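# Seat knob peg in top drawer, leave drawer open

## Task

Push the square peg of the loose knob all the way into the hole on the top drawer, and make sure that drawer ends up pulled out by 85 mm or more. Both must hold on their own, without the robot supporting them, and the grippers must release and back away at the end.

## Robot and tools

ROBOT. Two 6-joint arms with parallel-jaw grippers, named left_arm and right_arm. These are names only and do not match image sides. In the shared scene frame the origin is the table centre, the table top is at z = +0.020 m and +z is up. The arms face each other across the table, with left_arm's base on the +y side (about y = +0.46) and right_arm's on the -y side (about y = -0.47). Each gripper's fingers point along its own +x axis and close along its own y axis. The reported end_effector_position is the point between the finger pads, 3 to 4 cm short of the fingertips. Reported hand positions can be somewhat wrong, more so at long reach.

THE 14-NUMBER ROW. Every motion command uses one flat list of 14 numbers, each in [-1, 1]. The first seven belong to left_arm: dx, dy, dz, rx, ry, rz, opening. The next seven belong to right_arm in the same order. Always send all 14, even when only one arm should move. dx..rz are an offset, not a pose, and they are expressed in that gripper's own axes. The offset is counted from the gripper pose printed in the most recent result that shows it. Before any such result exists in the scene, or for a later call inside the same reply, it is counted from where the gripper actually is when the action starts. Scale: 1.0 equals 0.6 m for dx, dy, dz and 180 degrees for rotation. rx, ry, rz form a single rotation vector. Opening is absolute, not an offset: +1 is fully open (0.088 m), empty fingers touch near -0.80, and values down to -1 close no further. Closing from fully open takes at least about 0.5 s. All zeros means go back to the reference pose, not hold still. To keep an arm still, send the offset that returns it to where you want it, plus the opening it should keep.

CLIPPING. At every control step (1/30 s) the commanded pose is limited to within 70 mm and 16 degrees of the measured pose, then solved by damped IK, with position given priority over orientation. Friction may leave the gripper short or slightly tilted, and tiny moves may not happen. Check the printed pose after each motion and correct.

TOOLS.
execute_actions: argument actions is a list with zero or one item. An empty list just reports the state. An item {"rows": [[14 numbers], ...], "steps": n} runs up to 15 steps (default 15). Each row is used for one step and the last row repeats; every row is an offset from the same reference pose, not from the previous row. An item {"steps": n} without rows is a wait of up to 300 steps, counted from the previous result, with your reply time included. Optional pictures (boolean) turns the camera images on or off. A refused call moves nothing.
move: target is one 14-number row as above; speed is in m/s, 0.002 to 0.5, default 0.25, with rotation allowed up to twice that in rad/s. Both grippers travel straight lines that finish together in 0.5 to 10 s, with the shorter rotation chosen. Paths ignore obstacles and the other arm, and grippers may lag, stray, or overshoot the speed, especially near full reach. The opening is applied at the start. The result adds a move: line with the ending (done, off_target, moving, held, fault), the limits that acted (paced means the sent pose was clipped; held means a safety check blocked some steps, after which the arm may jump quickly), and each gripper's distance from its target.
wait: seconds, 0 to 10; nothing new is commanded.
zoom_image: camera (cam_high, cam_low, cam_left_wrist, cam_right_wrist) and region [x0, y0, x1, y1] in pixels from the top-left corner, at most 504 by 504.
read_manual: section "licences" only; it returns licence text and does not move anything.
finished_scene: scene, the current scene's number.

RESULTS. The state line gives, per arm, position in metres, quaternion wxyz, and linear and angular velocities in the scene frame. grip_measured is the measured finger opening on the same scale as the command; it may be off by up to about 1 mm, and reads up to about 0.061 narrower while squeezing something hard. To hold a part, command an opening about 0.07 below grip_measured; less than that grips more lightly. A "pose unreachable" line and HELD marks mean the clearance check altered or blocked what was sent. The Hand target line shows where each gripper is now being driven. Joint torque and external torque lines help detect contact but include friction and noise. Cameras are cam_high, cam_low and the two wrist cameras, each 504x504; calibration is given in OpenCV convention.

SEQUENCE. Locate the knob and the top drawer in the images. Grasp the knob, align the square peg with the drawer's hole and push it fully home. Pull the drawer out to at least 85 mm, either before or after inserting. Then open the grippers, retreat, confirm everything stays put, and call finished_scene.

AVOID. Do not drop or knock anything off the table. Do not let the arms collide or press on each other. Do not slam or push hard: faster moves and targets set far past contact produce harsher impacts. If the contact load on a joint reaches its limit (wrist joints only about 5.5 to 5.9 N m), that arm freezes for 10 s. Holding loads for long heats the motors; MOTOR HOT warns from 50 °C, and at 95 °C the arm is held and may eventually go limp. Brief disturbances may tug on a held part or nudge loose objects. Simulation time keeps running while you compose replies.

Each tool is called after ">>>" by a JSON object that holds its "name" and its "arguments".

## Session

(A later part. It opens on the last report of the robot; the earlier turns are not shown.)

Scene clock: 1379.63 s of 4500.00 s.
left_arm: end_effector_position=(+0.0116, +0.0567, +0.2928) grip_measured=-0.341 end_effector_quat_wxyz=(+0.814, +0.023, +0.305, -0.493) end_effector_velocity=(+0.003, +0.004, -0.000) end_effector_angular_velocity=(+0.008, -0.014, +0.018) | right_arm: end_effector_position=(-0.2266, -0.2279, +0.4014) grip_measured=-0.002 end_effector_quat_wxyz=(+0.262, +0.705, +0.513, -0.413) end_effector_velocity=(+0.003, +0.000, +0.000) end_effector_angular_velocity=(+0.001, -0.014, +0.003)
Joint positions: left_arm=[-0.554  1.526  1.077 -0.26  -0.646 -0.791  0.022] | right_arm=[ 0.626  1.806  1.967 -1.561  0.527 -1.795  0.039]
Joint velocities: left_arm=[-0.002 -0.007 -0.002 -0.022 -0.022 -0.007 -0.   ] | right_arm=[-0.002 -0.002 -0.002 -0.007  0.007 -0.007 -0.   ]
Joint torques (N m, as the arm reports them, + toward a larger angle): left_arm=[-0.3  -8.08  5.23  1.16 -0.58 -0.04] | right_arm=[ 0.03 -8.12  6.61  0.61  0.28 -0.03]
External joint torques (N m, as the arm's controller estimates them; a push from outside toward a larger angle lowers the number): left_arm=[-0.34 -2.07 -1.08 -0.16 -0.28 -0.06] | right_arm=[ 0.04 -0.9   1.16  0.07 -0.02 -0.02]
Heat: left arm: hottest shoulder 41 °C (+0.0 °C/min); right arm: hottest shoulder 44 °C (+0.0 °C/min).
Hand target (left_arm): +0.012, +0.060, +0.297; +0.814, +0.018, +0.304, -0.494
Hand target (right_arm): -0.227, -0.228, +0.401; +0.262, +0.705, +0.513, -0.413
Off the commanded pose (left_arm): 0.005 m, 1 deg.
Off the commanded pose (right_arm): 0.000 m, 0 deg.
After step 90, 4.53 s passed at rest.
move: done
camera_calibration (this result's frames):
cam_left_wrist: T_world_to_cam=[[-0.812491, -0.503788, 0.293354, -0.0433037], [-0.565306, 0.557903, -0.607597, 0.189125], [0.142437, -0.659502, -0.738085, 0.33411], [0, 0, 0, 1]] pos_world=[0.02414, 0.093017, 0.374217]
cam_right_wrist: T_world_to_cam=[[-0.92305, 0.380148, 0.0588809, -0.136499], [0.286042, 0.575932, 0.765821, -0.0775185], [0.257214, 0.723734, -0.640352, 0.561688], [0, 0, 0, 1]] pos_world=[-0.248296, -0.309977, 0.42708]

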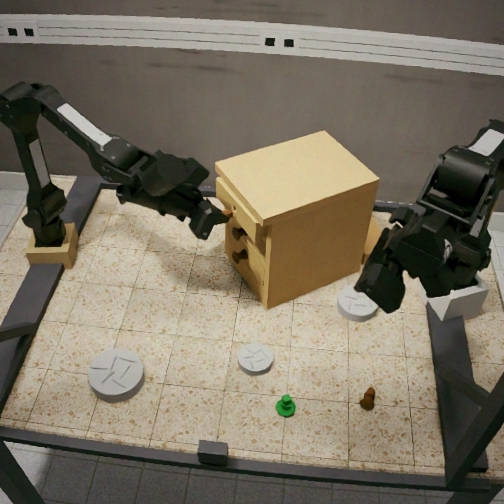

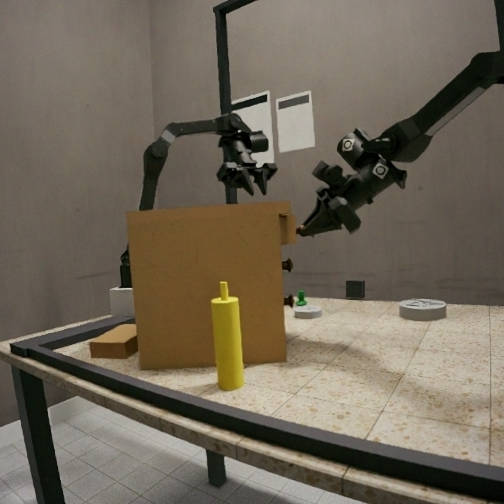

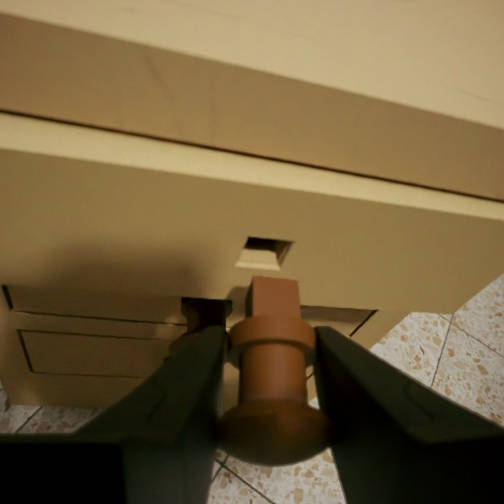

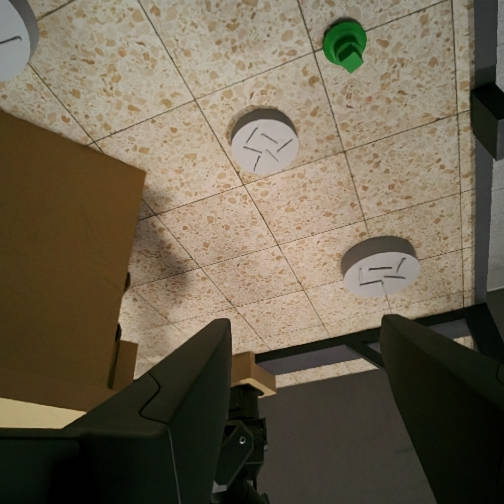

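>>> {"name": "move", "arguments": {"target": [-0.007,-0.003,0.011,0,0,0,-0.6, 0,0,0,0,0,0,0.0], "speed": 0.02}}

>>> {"name": "move", "arguments": {"target": [0.012,0,0.009,0,0,0,-0.6, 0,0,0,0,0,0,0.0], "speed": 0.015}}

>>> {"name": "zoom_image", "arguments": {"camera": "cam_left_wrist", "region": [200,160,350,350]}}

Scene clock: 1390.80 s of 4500.00 s.
left_arm: end_effector_position=(+0.0122, +0.0587, +0.2922) grip_measured=-0.341 end_effector_quat_wxyz=(+0.815, +0.033, +0.307, -0.490) end_effector_velocity=(+0.001, +0.003, -0.001) end_effector_angular_velocity=(+0.012, -0.005, +0.007) | right_arm: end_effector_position=(-0.2266, -0.2279, +0.4014) grip_measured=-0.002 end_effector_quat_wxyz=(+0.262, +0.705, +0.513, -0.413) end_effector_velocity=(+0.002, -0.001, -0.001) end_effector_angular_velocity=(-0.011, -0.006, +0.005)
Joint positions: left_arm=[-0.555  1.526  1.086 -0.289 -0.647 -0.792  0.022] | right_arm=[ 0.626  1.806  1.967 -1.561  0.527 -1.795  0.039]
Joint velocities: left_arm=[-0.002 -0.002  0.002 -0.022 -0.007 -0.007 -0.   ] | right_arm=[-0.002 -0.002 -0.002 -0.007 -0.007 -0.007 -0.   ]
Joint torques (N m, as the arm reports them, + toward a larger angle): left_arm=[ 0.04 -6.93  7.4   1.09 -0.28  0.1 ] | right_arm=[ 0.03 -8.11  6.62  0.6   0.29 -0.01]
External joint torques (N m, as the arm's controller estimates them; a push from outside toward a larger angle lowers the number): left_arm=[ 0.04 -0.95  1.1  -0.22  0.01  0.08] | right_arm=[-0.01 -0.88  1.14  0.05 -0.01 -0.01]
Heat: left arm: hottest shoulder 42 °C (+1.0 °C/min); right arm: hottest shoulder 44 °C (+0.0 °C/min).
Hand target (left_arm): +0.012, +0.057, +0.301; +0.814, +0.024, +0.305, -0.494
Hand target (right_arm): -0.227, -0.228, +0.401; +0.262, +0.705, +0.513, -0.413
Off the commanded pose (left_arm): 0.009 m, 1 deg.
Off the commanded pose (right_arm): 0.000 m, 0 deg.
After step 90, 7.43 s passed at rest.
move: off_target (left_arm)
camera_calibration (this result's frames):
cam_left_wrist: T_world_to_cam=[[-0.814544, -0.509175, 0.277955, -0.0368138], [-0.560852, 0.568819, -0.601573, 0.185512], [0.1482, -0.645899, -0.7489, 0.337139], [0, 0, 0, 1]] pos_world=[0.0240943, 0.0934904, 0.374315]
cam_right_wrist: T_world_to_cam=[[-0.92305, 0.380148, 0.0588809, -0.136499], [0.286042, 0.575932, 0.765821, -0.0775185], [0.257214, 0.723734, -0.640352, 0.561688], [0, 0, 0, 1]] pos_world=[-0.248296, -0.309977, 0.42708]

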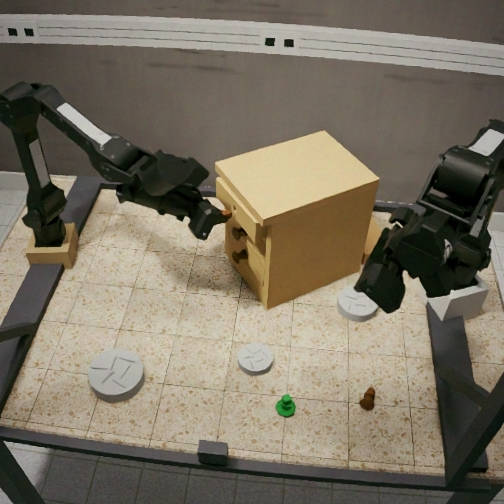

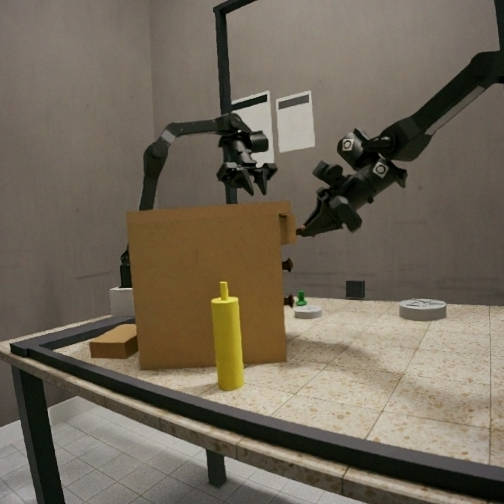

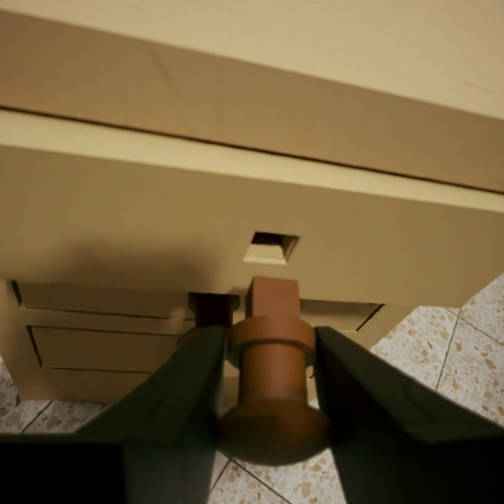

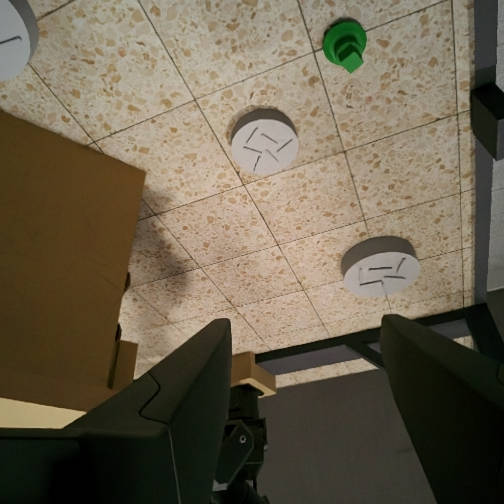

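Scene clock: 1391.67 s of 4500.00 s.
left_arm: end_effector_position=(+0.0177, +0.0557, +0.2901) grip_measured=-0.341 end_effector_quat_wxyz=(+0.816, +0.037, +0.307, -0.489) end_effector_velocity=(-0.000, -0.001, +0.003) end_effector_angular_velocity=(-0.016, +0.006, +0.007) | right_arm: end_effector_position=(-0.2266, -0.2279, +0.4014) grip_measured=-0.002 end_effector_quat_wxyz=(+0.262, +0.705, +0.513, -0.413) end_effector_velocity=(-0.001, -0.002, -0.003) end_effector_angular_velocity=(-0.020, +0.002, +0.020)
Joint positions: left_arm=[-0.535  1.533  1.086 -0.281 -0.634 -0.775  0.022] | right_arm=[ 0.626  1.806  1.967 -1.561  0.527 -1.795  0.039]
Joint velocities: left_arm=[-0.002 -0.002  0.002  0.007 -0.007 -0.007 -0.   ] | right_arm=[-0.002 -0.002 -0.007  0.007 -0.022 -0.022 -0.   ]
Joint torques (N m, as the arm reports them, + toward a larger angle): left_arm=[ 0.23 -5.08  7.27  1.58 -0.16  0.09] | right_arm=[ 0.   -8.1   6.59  0.6   0.27 -0.02]
External joint torques (N m, as the arm's controller estimates them; a push from outside toward a larger angle lowers the number): left_arm=[0.23 0.97 0.95 0.26 0.13 0.07] | right_arm=[-0.03 -0.91  1.13  0.04 -0.02 -0.02]
Heat: left arm: hottest shoulder 42 °C (+1.0 °C/min); right arm: hottest shoulder 44 °C (+0.0 °C/min).
Hand target (left_arm): +0.017, +0.051, +0.293; +0.815, +0.033, +0.307, -0.490
Hand target (right_arm): -0.227, -0.228, +0.401; +0.262, +0.705, +0.513, -0.413
Off the commanded pose (left_arm): 0.005 m, 0 deg.
Off the commanded pose (right_arm): 0.000 m, 0 deg.
move: done
camera_calibration (this result's frames):
cam_left_wrist: T_world_to_cam=[[-0.815084, -0.512201, 0.270719, -0.031045], [-0.558956, 0.572387, -0.599951, 0.188348], [0.152339, -0.64033, -0.752841, 0.333592], [0, 0, 0, 1]] pos_world=[0.0291551, 0.0898992, 0.372546]
cam_right_wrist: T_world_to_cam=[[-0.92305, 0.380148, 0.0588809, -0.136499], [0.286042, 0.575932, 0.765821, -0.0775185], [0.257214, 0.723734, -0.640352, 0.561688], [0, 0, 0, 1]] pos_world=[-0.248296, -0.309977, 0.42708]

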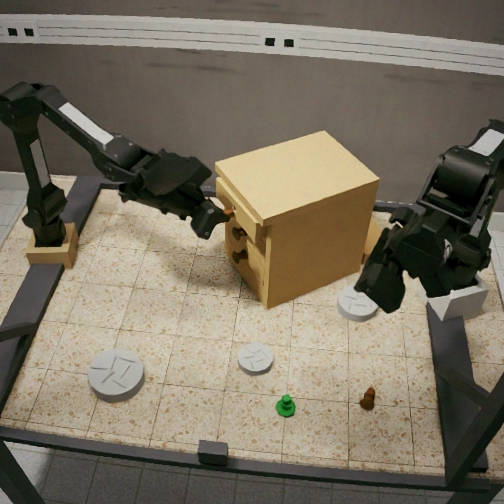

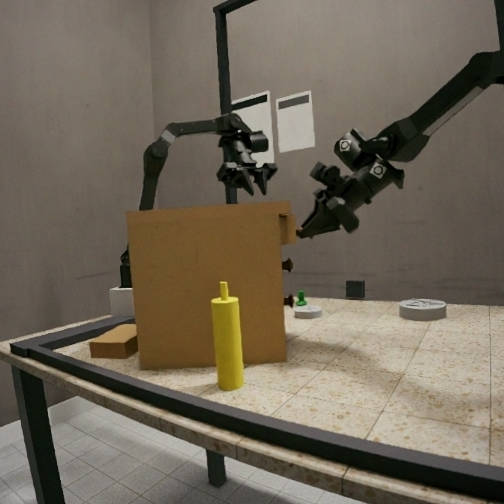

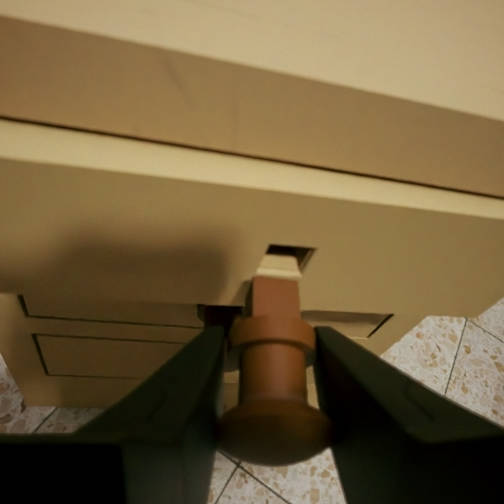

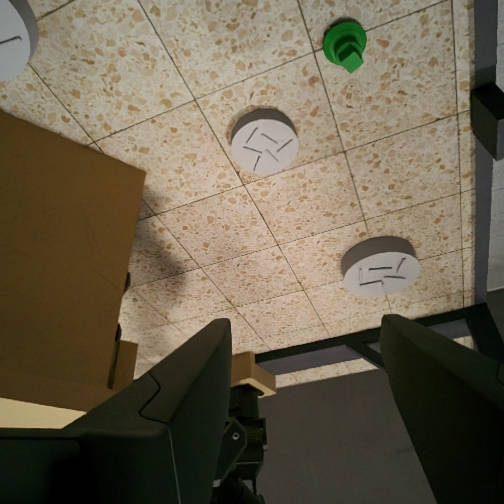

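Region (200, 160, 350, 350) of cam_left_wrist's 504x504 image, scaled by 2.653, with more detail than that image has; it fills the left 398 columns of this view, and the rest is white.

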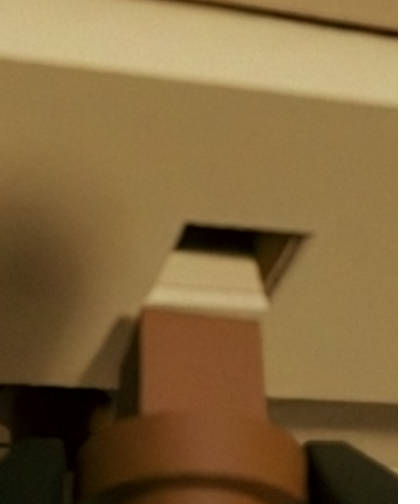

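>>> {"name": "move", "arguments": {"target": [-0.027,-0.004,0.02,-0.01,0,-0.006,-0.6, 0,0,0,0,0,0,0.0], "speed": 0.04}}

>>> {"name": "zoom_image", "arguments": {"camera": "cam_left_wrist", "region": [200,160,350,350]}}

Scene clock: 1396.73 s of 4500.00 s.
left_arm: end_effector_position=(+0.0186, +0.0631, +0.2976) grip_measured=-0.341 end_effector_quat_wxyz=(+0.815, +0.035, +0.315, -0.485) end_effector_velocity=(-0.001, +0.004, -0.002) end_effector_angular_velocity=(+0.015, +0.004, -0.004) | right_arm: end_effector_position=(-0.2266, -0.2279, +0.4014) grip_measured=-0.002 end_effector_quat_wxyz=(+0.262, +0.705, +0.513, -0.413) end_effector_velocity=(+0.004, -0.003, -0.001) end_effector_angular_velocity=(-0.016, -0.011, -0.007)
Joint positions: left_arm=[-0.539  1.504  1.099 -0.339 -0.631 -0.8    0.022] | right_arm=[ 0.626  1.806  1.967 -1.561  0.527 -1.795  0.039]
Joint velocities: left_arm=[-0.002 -0.007 -0.002 -0.022  0.007 -0.007 -0.   ] | right_arm=[-0.002 -0.002 -0.002 -0.022 -0.007  0.007 -0.   ]
Joint torques (N m, as the arm reports them, + toward a larger angle): left_arm=[-0.25 -7.87  7.27  1.16 -0.14 -0.02] | right_arm=[ 0.02 -8.09  6.6   0.61  0.29 -0.01]
External joint torques (N m, as the arm's controller estimates them; a push from outside toward a larger angle lowers the number): left_arm=[-0.23 -1.99  0.91 -0.16  0.14 -0.04] | right_arm=[ 0.02 -0.8   1.13  0.08 -0.01 -0.01]
Heat: left arm: hottest shoulder 42 °C (+1.0 °C/min); right arm: hottest shoulder 44 °C (+0.0 °C/min).
Hand target (left_arm): +0.016, +0.063, +0.309; +0.812, +0.021, +0.315, -0.492
Hand target (right_arm): -0.227, -0.228, +0.401; +0.262, +0.705, +0.513, -0.413
Off the commanded pose (left_arm): 0.012 m, 2 deg.
Off the commanded pose (right_arm): 0.000 m, 0 deg.
After step 90, 1.23 s passed at rest.
move: off_target (left_arm)
camera_calibration (this result's frames):
cam_left_wrist: T_world_to_cam=[[-0.806914, -0.520342, 0.279525, -0.0308289], [-0.572484, 0.572434, -0.58701, 0.1855], [0.145436, -0.633691, -0.759792, 0.345595], [0, 0, 0, 1]] pos_world=[0.0310574, 0.0967724, 0.380088]
cam_right_wrist: T_world_to_cam=[[-0.92305, 0.380148, 0.0588809, -0.136499], [0.286042, 0.575932, 0.765821, -0.0775185], [0.257214, 0.723734, -0.640352, 0.561688], [0, 0, 0, 1]] pos_world=[-0.248296, -0.309977, 0.42708]

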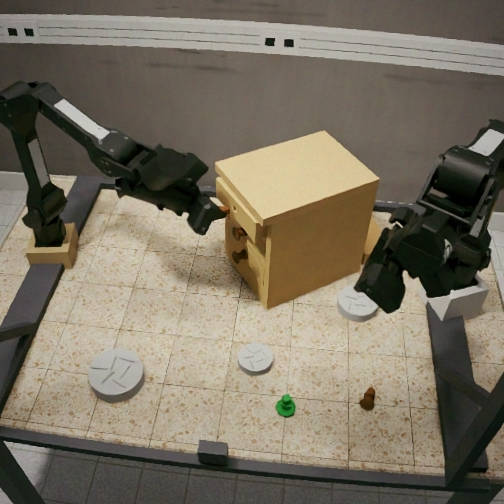

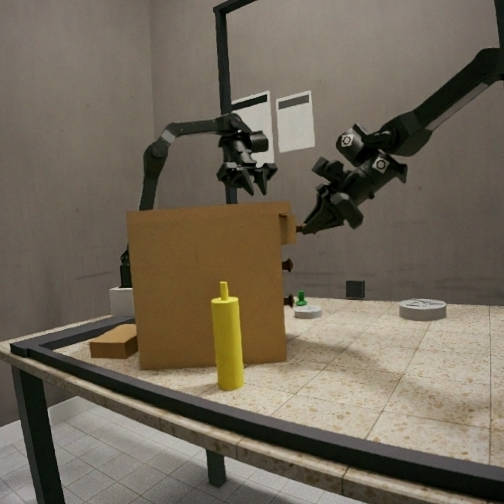

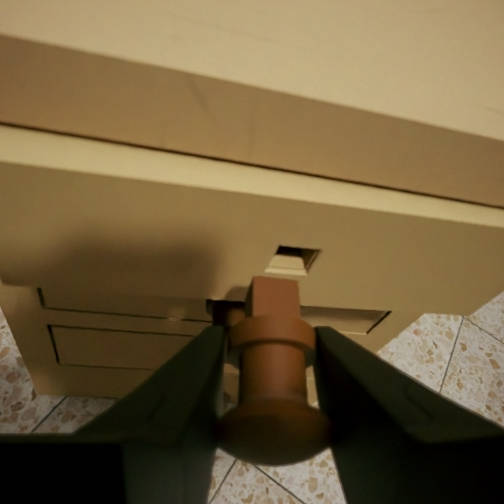

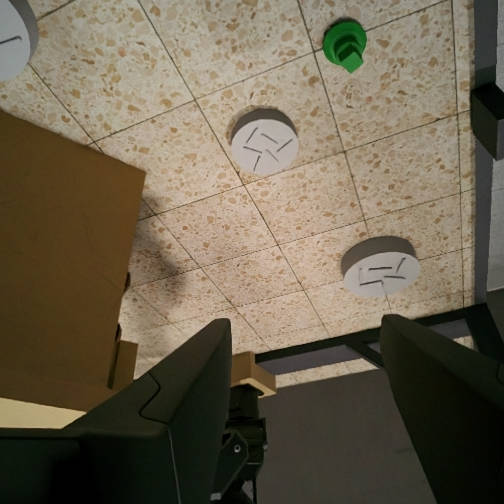

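Region (200, 160, 350, 350) of cam_left_wrist's 504x504 image, scaled by 2.653, with more detail than that image has; it fills the left 398 columns of this view, and the rest is white.

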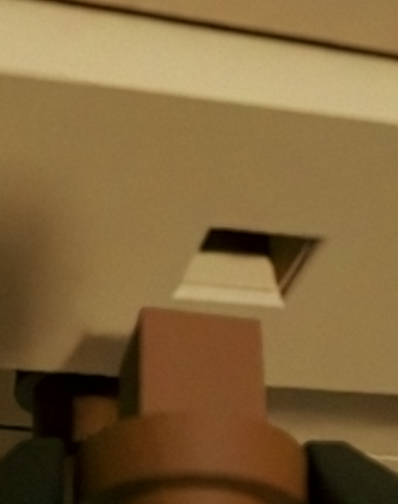

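>>> {"name": "move", "arguments": {"target": [0,-0.016,0,-0.008,-0.016,-0.005,-0.6, 0,0,0,0,0,0,0.0], "speed": 0.03}}

>>> {"name": "zoom_image", "arguments": {"camera": "cam_left_wrist", "region": [200,160,350,350]}}

Scene clock: 1403.57 s of 4500.00 s.
left_arm: end_effector_position=(+0.0117, +0.0580, +0.3063) grip_measured=-0.341 end_effector_quat_wxyz=(+0.818, +0.004, +0.301, -0.490) end_effector_velocity=(+0.003, +0.003, -0.001) end_effector_angular_velocity=(-0.000, -0.020, +0.025) | right_arm: end_effector_position=(-0.2266, -0.2279, +0.4014) grip_measured=-0.002 end_effector_quat_wxyz=(+0.262, +0.705, +0.513, -0.413) end_effector_velocity=(+0.001, -0.003, -0.002) end_effector_angular_velocity=(-0.025, -0.006, +0.020)
Joint positions: left_arm=[-0.563  1.508  1.095 -0.274 -0.67  -0.811  0.022] | right_arm=[ 0.626  1.806  1.967 -1.561  0.527 -1.795  0.039]
Joint velocities: left_arm=[-0.007 -0.002 -0.007 -0.007 -0.037 -0.007 -0.   ] | right_arm=[-0.002 -0.002 -0.002 -0.007 -0.022 -0.022 -0.   ]
Joint torques (N m, as the arm reports them, + toward a larger angle): left_arm=[-0.34 -4.88  4.92  1.59 -0.51 -0.06] | right_arm=[ 0.   -8.13  6.62  0.6   0.29 -0.03]
External joint torques (N m, as the arm's controller estimates them; a push from outside toward a larger angle lowers the number): left_arm=[-0.35  1.03 -1.38  0.26 -0.22 -0.08] | right_arm=[-0.04 -0.89  1.16  0.06 -0.01 -0.02]
Heat: left arm: hottest shoulder 42 °C (+1.0 °C/min); right arm: hottest shoulder 44 °C (+0.0 °C/min).
Hand target (left_arm): +0.011, +0.058, +0.300; +0.819, +0.010, +0.301, -0.488
Hand target (right_arm): -0.227, -0.228, +0.401; +0.262, +0.705, +0.513, -0.413
Off the commanded pose (left_arm): 0.006 m, 1 deg.
Off the commanded pose (right_arm): 0.000 m, 0 deg.
After step 90, 2.63 s passed at rest.
move: done
camera_calibration (this result's frames):
cam_left_wrist: T_world_to_cam=[[-0.79888, -0.510009, 0.318877, -0.054214], [-0.58282, 0.525285, -0.619997, 0.202583], [0.148703, -0.681151, -0.716883, 0.339599], [0, 0, 0, 1]] pos_world=[0.0242595, 0.0972547, 0.386341]
cam_right_wrist: T_world_to_cam=[[-0.92305, 0.380148, 0.0588809, -0.136499], [0.286042, 0.575932, 0.765821, -0.0775185], [0.257214, 0.723734, -0.640352, 0.561688], [0, 0, 0, 1]] pos_world=[-0.248296, -0.309977, 0.42708]

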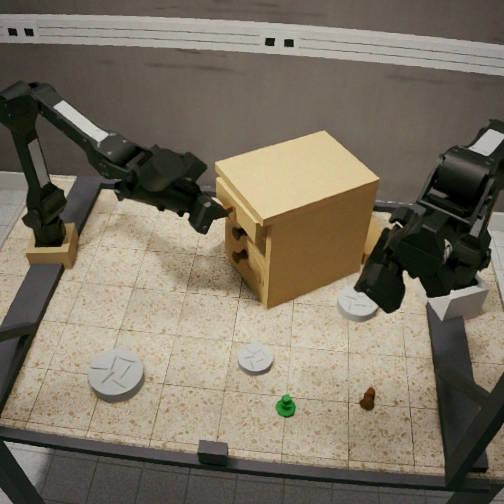

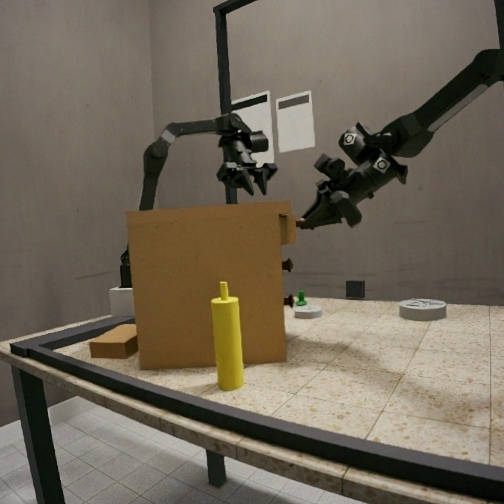

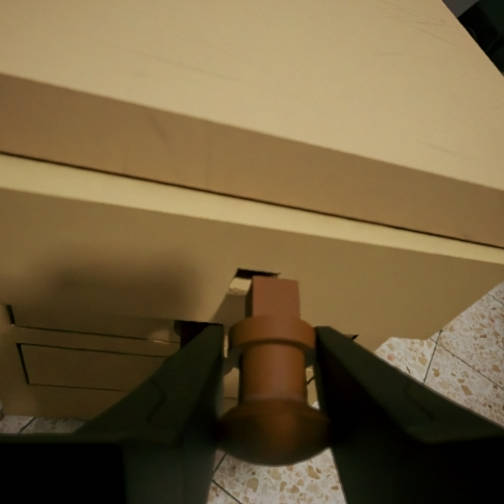

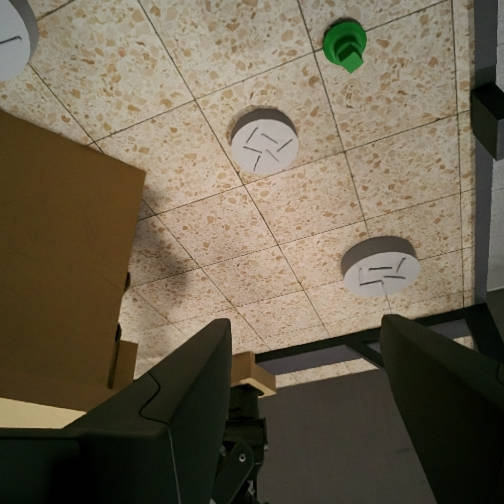

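Region (200, 160, 350, 350) of cam_left_wrist's 504x504 image, scaled by 2.653, with more detail than that image has; it fills the left 398 columns of this view, and the rest is white.

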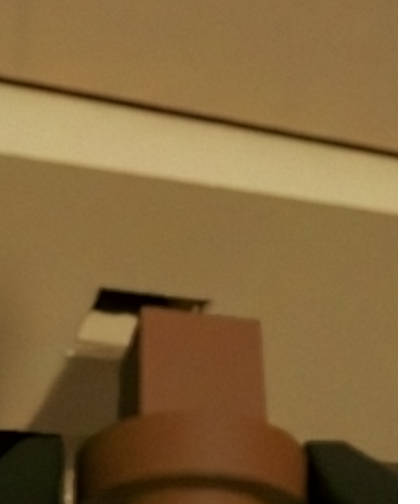

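>>> {"name": "move", "arguments": {"target": [0.012,0.007,-0.020,0,0,0,-0.6, 0,0,0,0,0,0,0.0], "speed": 0.02}}

>>> {"name": "zoom_image", "arguments": {"camera": "cam_left_wrist", "region": [200,160,350,350]}}

Scene clock: 1408.93 s of 4500.00 s.
left_arm: end_effector_position=(+0.0117, +0.0580, +0.2988) grip_measured=-0.341 end_effector_quat_wxyz=(+0.817, -0.003, +0.300, -0.492) end_effector_velocity=(-0.001, +0.001, -0.003) end_effector_angular_velocity=(+0.002, +0.009, -0.005) | right_arm: end_effector_position=(-0.2266, -0.2279, +0.4014) grip_measured=-0.002 end_effector_quat_wxyz=(+0.262, +0.705, +0.513, -0.413) end_effector_velocity=(+0.002, -0.003, -0.001) end_effector_angular_velocity=(-0.023, +0.001, +0.008)
Joint positions: left_arm=[-0.563  1.509  1.057 -0.22  -0.672 -0.811  0.022] | right_arm=[ 0.626  1.806  1.967 -1.561  0.527 -1.795  0.039]
Joint velocities: left_arm=[-0.002 -0.002 -0.012  0.007  0.007 -0.007 -0.   ] | right_arm=[-0.002 -0.007 -0.007 -0.007 -0.022 -0.007 -0.   ]
Joint torques (N m, as the arm reports them, + toward a larger angle): left_arm=[ 0.11 -5.05  4.87  1.59 -0.29  0.05] | right_arm=[ 0.03 -8.1   6.59  0.6   0.28 -0.03]
External joint torques (N m, as the arm's controller estimates them; a push from outside toward a larger angle lowers the number): left_arm=[ 0.12  0.89 -1.5   0.23 -0.01  0.03] | right_arm=[ 0.04 -0.8   1.1   0.06 -0.01 -0.03]
Heat: left arm: hottest shoulder 42 °C (+1.0 °C/min); right arm: hottest shoulder 44 °C (+0.0 °C/min).
Hand target (left_arm): +0.012, +0.058, +0.292; +0.818, +0.004, +0.301, -0.490
Hand target (right_arm): -0.227, -0.228, +0.401; +0.262, +0.705, +0.513, -0.413
Off the commanded pose (left_arm): 0.007 m, 1 deg.
Off the commanded pose (right_arm): 0.000 m, 0 deg.
After step 90, 1.37 s passed at rest.
move: done
camera_calibration (this result's frames):
cam_left_wrist: T_world_to_cam=[[-0.797011, -0.505992, 0.329768, -0.0552835], [-0.586174, 0.516504, -0.624198, 0.199678], [0.145513, -0.690794, -0.708258, 0.332237], [0, 0, 0, 1]] pos_world=[0.0246396, 0.0984002, 0.378179]
cam_right_wrist: T_world_to_cam=[[-0.92305, 0.380148, 0.0588809, -0.136499], [0.286042, 0.575932, 0.765821, -0.0775185], [0.257214, 0.723734, -0.640352, 0.561688], [0, 0, 0, 1]] pos_world=[-0.248296, -0.309977, 0.42708]

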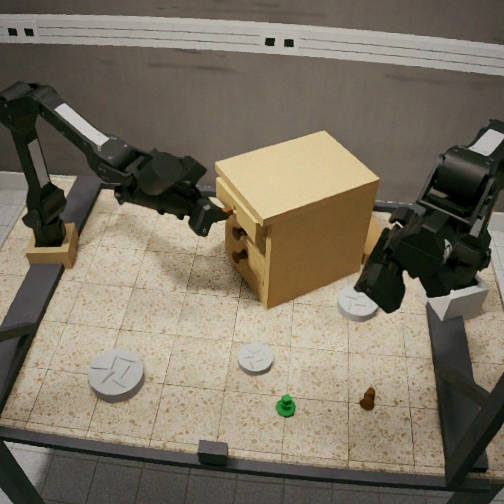

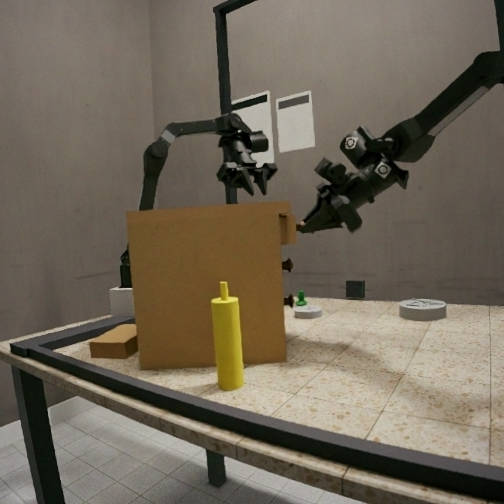

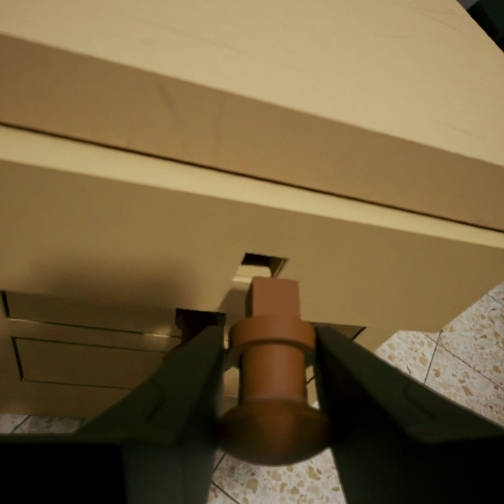

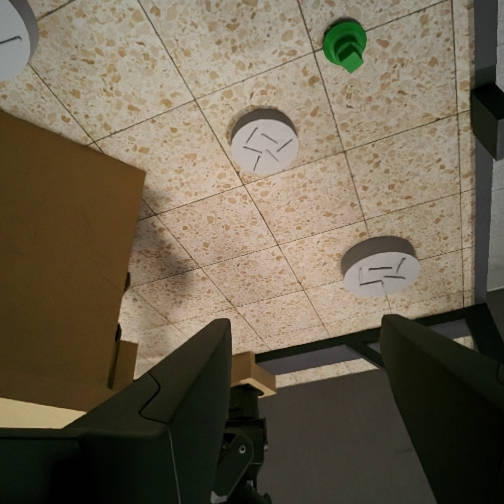

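Region (200, 160, 350, 350) of cam_left_wrist's 504x504 image, scaled by 2.653, with more detail than that image has; it fills the left 398 columns of this view, and the rest is white.

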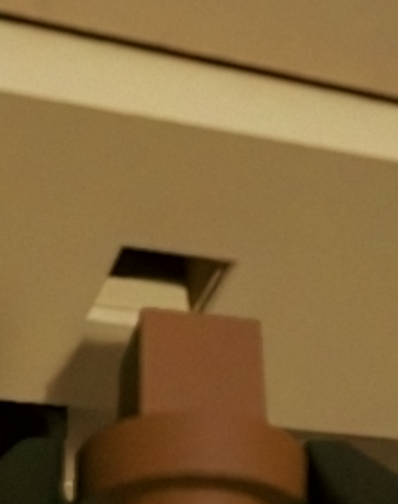

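>>> {"name": "move", "arguments": {"target": [0.008,0.005,-0.014,0.004,0,0.002,-0.6, 0,0,0,0,0,0,0.0], "speed": 0.015}}

>>> {"name": "move", "arguments": {"target": [0.017,0.003,0.002,0,0,0,-0.6, 0,0,0,0,0,0,0.0], "speed": 0.012}}

>>> {"name": "zoom_image", "arguments": {"camera": "cam_left_wrist", "region": [200,160,350,350]}}

Scene clock: 1414.37 s of 4500.00 s.
left_arm: end_effector_position=(+0.0117, +0.0579, +0.2949) grip_measured=-0.341 end_effector_quat_wxyz=(+0.817, -0.004, +0.299, -0.494) end_effector_velocity=(+0.000, +0.001, -0.002) end_effector_angular_velocity=(-0.002, +0.001, +0.007) | right_arm: end_effector_position=(-0.2266, -0.2279, +0.4014) grip_measured=-0.002 end_effector_quat_wxyz=(+0.262, +0.705, +0.513, -0.413) end_effector_velocity=(+0.001, -0.001, +0.001) end_effector_angular_velocity=(-0.008, -0.002, +0.005)
Joint positions: left_arm=[-0.563  1.511  1.039 -0.194 -0.672 -0.807  0.022] | right_arm=[ 0.626  1.806  1.967 -1.561  0.527 -1.795  0.039]
Joint velocities: left_arm=[-0.002  0.002 -0.007  0.007 -0.007 -0.007  0.   ] | right_arm=[-0.002 -0.002  0.002 -0.007 -0.007 -0.007 -0.   ]
Joint torques (N m, as the arm reports them, + toward a larger angle): left_arm=[-0.01 -5.11  4.91  1.56 -0.54  0.13] | right_arm=[ 0.   -8.12  6.59  0.61  0.29 -0.02]
External joint torques (N m, as the arm's controller estimates them; a push from outside toward a larger angle lowers the number): left_arm=[ 0.01  0.82 -1.48  0.18 -0.26  0.1 ] | right_arm=[ 0.   -0.85  1.1   0.07 -0.01 -0.02]
Heat: left arm: hottest shoulder 41 °C (-1.0 °C/min); right arm: hottest shoulder 44 °C (+0.0 °C/min).
Hand target (left_arm): +0.012, +0.058, +0.288; +0.819, +0.003, +0.297, -0.491
Hand target (right_arm): -0.227, -0.228, +0.401; +0.262, +0.705, +0.513, -0.413
Off the commanded pose (left_arm): 0.006 m, 1 deg.
Off the commanded pose (right_arm): 0.000 m, 0 deg.
After step 90, 1.53 s passed at rest.
move: done
camera_calibration (this result's frames):
cam_left_wrist: T_world_to_cam=[[-0.798198, -0.502948, 0.331548, -0.0548109], [-0.584691, 0.514384, -0.627332, 0.198391], [0.144972, -0.694588, -0.704649, 0.328574], [0, 0, 0, 1]] pos_world=[0.0246134, 0.0986071, 0.374159]
cam_right_wrist: T_world_to_cam=[[-0.92305, 0.380148, 0.0588809, -0.136499], [0.286042, 0.575932, 0.765821, -0.0775185], [0.257214, 0.723734, -0.640352, 0.561688], [0, 0, 0, 1]] pos_world=[-0.248296, -0.309977, 0.42708]

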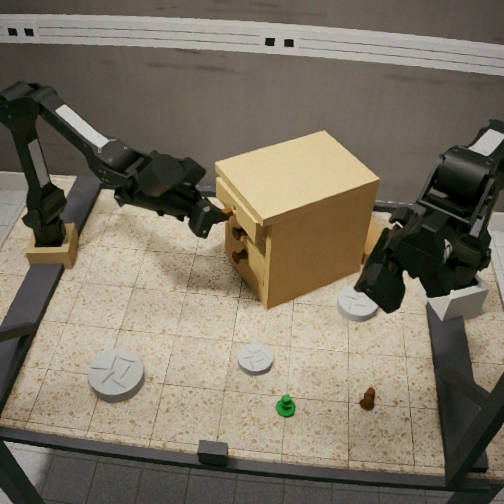

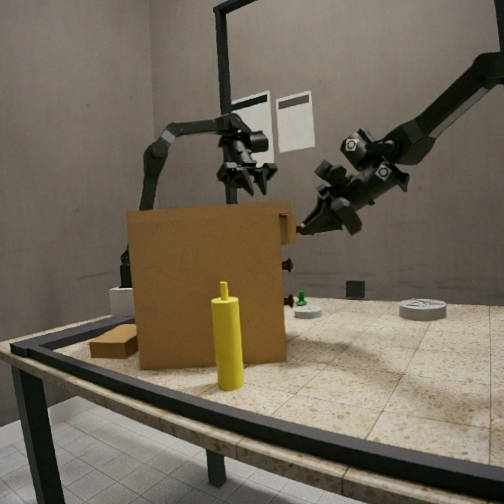

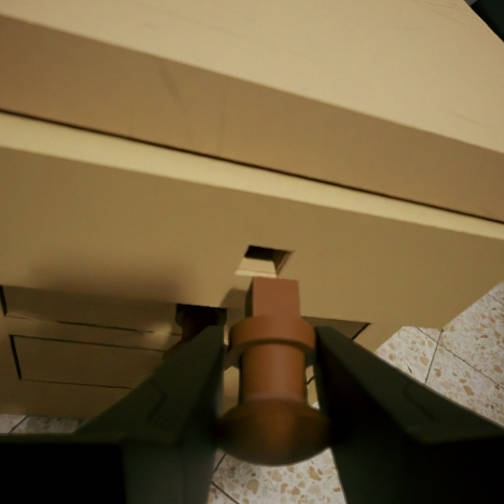

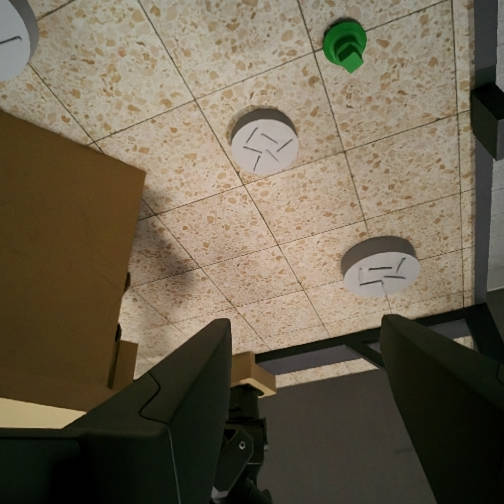

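Scene clock: 1415.47 s of 4500.00 s.
left_arm: end_effector_position=(+0.0164, +0.0522, +0.2942) grip_measured=-0.341 end_effector_quat_wxyz=(+0.817, -0.008, +0.297, -0.494) end_effector_velocity=(-0.001, -0.001, +0.002) end_effector_angular_velocity=(-0.006, -0.007, -0.000) | right_arm: end_effector_position=(-0.2266, -0.2279, +0.4014) grip_measured=-0.002 end_effector_quat_wxyz=(+0.262, +0.705, +0.513, -0.413) end_effector_velocity=(+0.004, -0.004, -0.004) end_effector_angular_velocity=(-0.033, -0.016, +0.008)
Joint positions: left_arm=[-0.542  1.522  1.039 -0.165 -0.657 -0.79   0.022] | right_arm=[ 0.626  1.806  1.967 -1.561  0.527 -1.795  0.039]
Joint velocities: left_arm=[-0.002  0.002  0.002  0.007 -0.007  0.007  0.   ] | right_arm=[-0.002 -0.002 -0.007 -0.022 -0.022 -0.007 -0.   ]
Joint torques (N m, as the arm reports them, + toward a larger angle): left_arm=[ 0.34 -5.19  5.82  1.65 -0.15  0.09] | right_arm=[ 0.02 -8.11  6.59  0.61  0.28 -0.02]
External joint torques (N m, as the arm's controller estimates them; a push from outside toward a larger angle lowers the number): left_arm=[ 0.35  0.86 -0.61  0.24  0.11  0.06] | right_arm=[ 0.01 -0.9   1.16  0.08 -0.02 -0.02]
Heat: left arm: hottest shoulder 41 °C (-1.0 °C/min); right arm: hottest shoulder 44 °C (+0.0 °C/min).
Hand target (left_arm): +0.017, +0.050, +0.291; +0.817, -0.005, +0.298, -0.493
Hand target (right_arm): -0.227, -0.228, +0.401; +0.262, +0.705, +0.513, -0.413
Off the commanded pose (left_arm): 0.004 m, 0 deg.
Off the commanded pose (right_arm): 0.000 m, 0 deg.
move: done
camera_calibration (this result's frames):
cam_left_wrist: T_world_to_cam=[[-0.797178, -0.501119, 0.336729, -0.0552667], [-0.58625, 0.509215, -0.630088, 0.204716], [0.144281, -0.6997, -0.699717, 0.322211], [0, 0, 0, 1]] pos_world=[0.0294681, 0.0935118, 0.373055]
cam_right_wrist: T_world_to_cam=[[-0.92305, 0.380148, 0.0588809, -0.136499], [0.286042, 0.575932, 0.765821, -0.0775185], [0.257214, 0.723734, -0.640352, 0.561688], [0, 0, 0, 1]] pos_world=[-0.248296, -0.309977, 0.42708]

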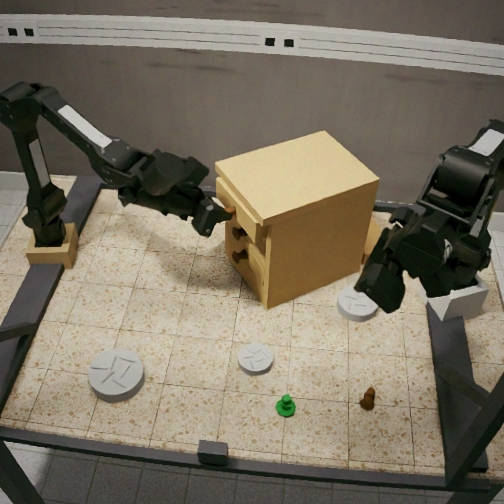

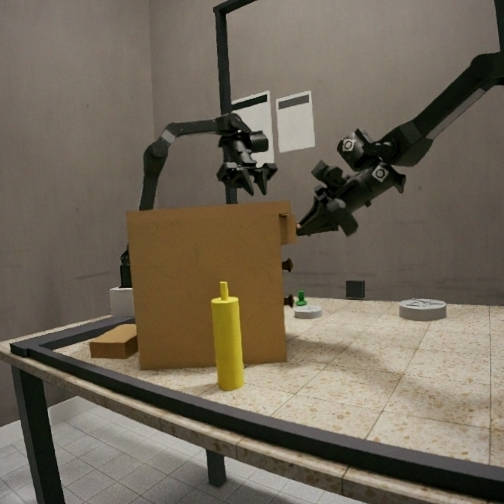

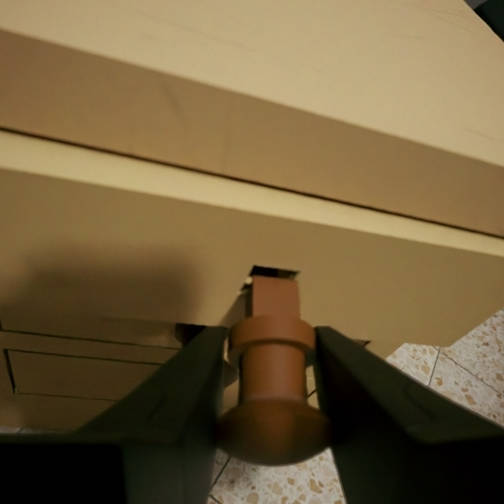

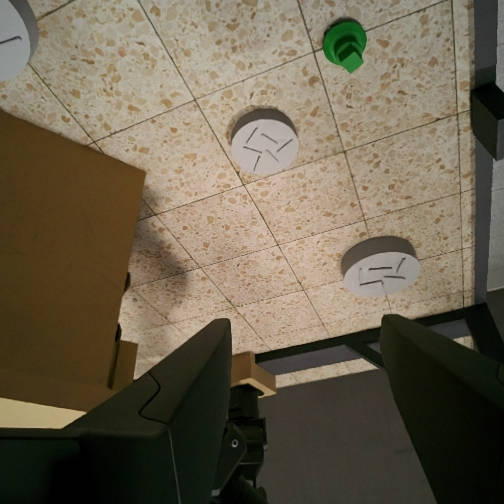

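Region (200, 160, 350, 350) of cam_left_wrist's 504x504 image, scaled by 2.653, with more detail than that image has; it fills the left 398 columns of this view, and the rest is white.

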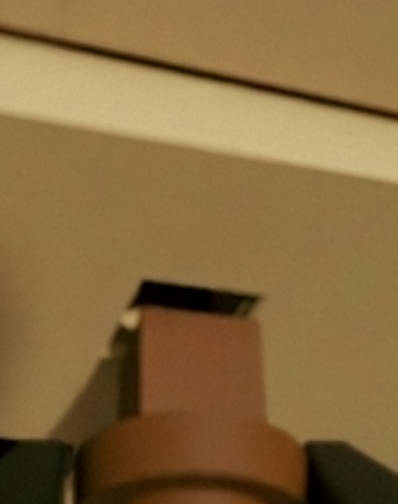

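>>> {"name": "execute_actions", "arguments": {"actions": []}}

Scene clock: 1430.33 s of 4500.00 s.
left_arm: end_effector_position=(+0.0164, +0.0520, +0.2941) grip_measured=-0.341 end_effector_quat_wxyz=(+0.817, -0.008, +0.297, -0.495) end_effector_velocity=(+0.005, +0.003, -0.002) end_effector_angular_velocity=(+0.008, -0.003, +0.030) | right_arm: end_effector_position=(-0.2266, -0.2279, +0.4014) grip_measured=-0.002 end_effector_quat_wxyz=(+0.262, +0.705, +0.513, -0.413) end_effector_velocity=(+0.000, +0.002, +0.002) end_effector_angular_velocity=(+0.010, -0.004, +0.015)
Joint positions: left_arm=[-0.542  1.522  1.039 -0.164 -0.656 -0.789  0.022] | right_arm=[ 0.626  1.806  1.967 -1.561  0.527 -1.795  0.039]
Joint velocities: left_arm=[ 0.002 -0.002 -0.002 -0.022 -0.022 -0.022  0.   ] | right_arm=[-0.002 -0.002  0.002  0.007  0.007 -0.022 -0.   ]
Joint torques (N m, as the arm reports them, + toward a larger angle): left_arm=[ 0.16 -5.12  5.76  1.64 -0.11  0.15] | right_arm=[ 0.02 -8.1   6.57  0.6   0.28 -0.02]
External joint torques (N m, as the arm's controller estimates them; a push from outside toward a larger angle lowers the number): left_arm=[ 0.11  0.86 -0.55  0.28  0.17  0.12] | right_arm=[ 0.04 -0.82  1.07  0.06 -0.03 -0.02]
Heat: left arm: hottest shoulder 41 °C (-1.0 °C/min); right arm: hottest shoulder 44 °C (+0.0 °C/min).
Hand target (left_arm): +0.017, +0.050, +0.291; +0.817, -0.004, +0.298, -0.493
Hand target (right_arm): -0.227, -0.228, +0.401; +0.262, +0.705, +0.513, -0.413
Off the commanded pose (left_arm): 0.004 m, 0 deg.
Off the commanded pose (right_arm): 0.000 m, 0 deg.
Steps of this call (steps 1 to 90: nothing new was sent; then 11.87 s passed at rest). Readings (end_effector_position):
1: left_arm (+0.0164, +0.0521, +0.2940) | right_arm (-0.2266, -0.2279, +0.4014)
2: left_arm (+0.0163, +0.0521, +0.2941) | right_arm (-0.2266, -0.2279, +0.4014)
4: left_arm (+0.0163, +0.0521, +0.2941) | right_arm (-0.2266, -0.2279, +0.4014)
8: left_arm (+0.0163, +0.0520, +0.2941) | right_arm (-0.2266, -0.2279, +0.4014)
90: the state above
camera_calibration (this result's frames):
cam_left_wrist: T_world_to_cam=[[-0.797492, -0.500671, 0.336653, -0.0553105], [-0.585917, 0.509606, -0.630082, 0.204723], [0.143903, -0.699736, -0.699758, 0.322071], [0, 0, 0, 1]] pos_world=[0.0294941, 0.0933443, 0.372985]
cam_right_wrist: T_world_to_cam=[[-0.92305, 0.380148, 0.0588809, -0.136499], [0.286042, 0.575932, 0.765821, -0.0775185], [0.257214, 0.723734, -0.640352, 0.561688], [0, 0, 0, 1]] pos_world=[-0.248296, -0.309977, 0.42708]

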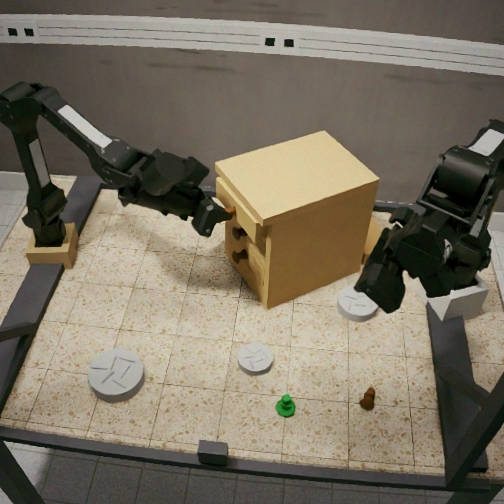

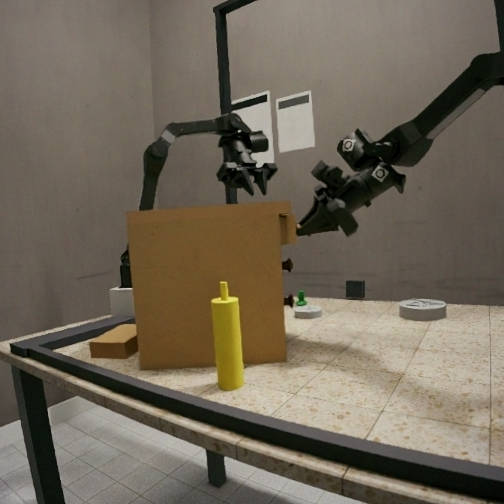

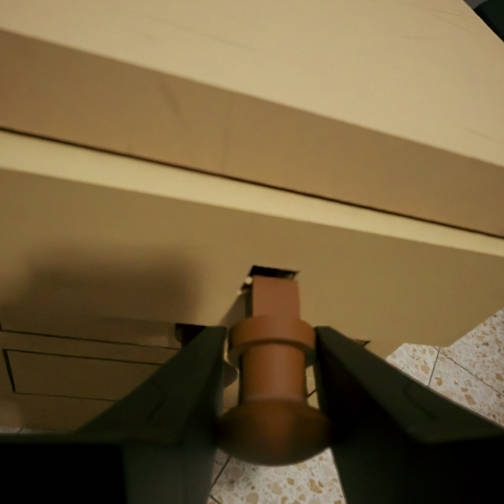

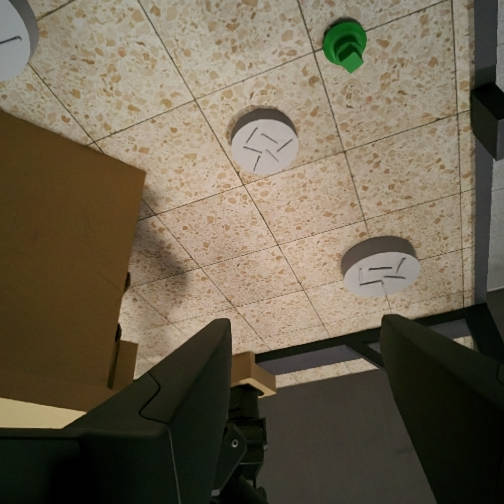

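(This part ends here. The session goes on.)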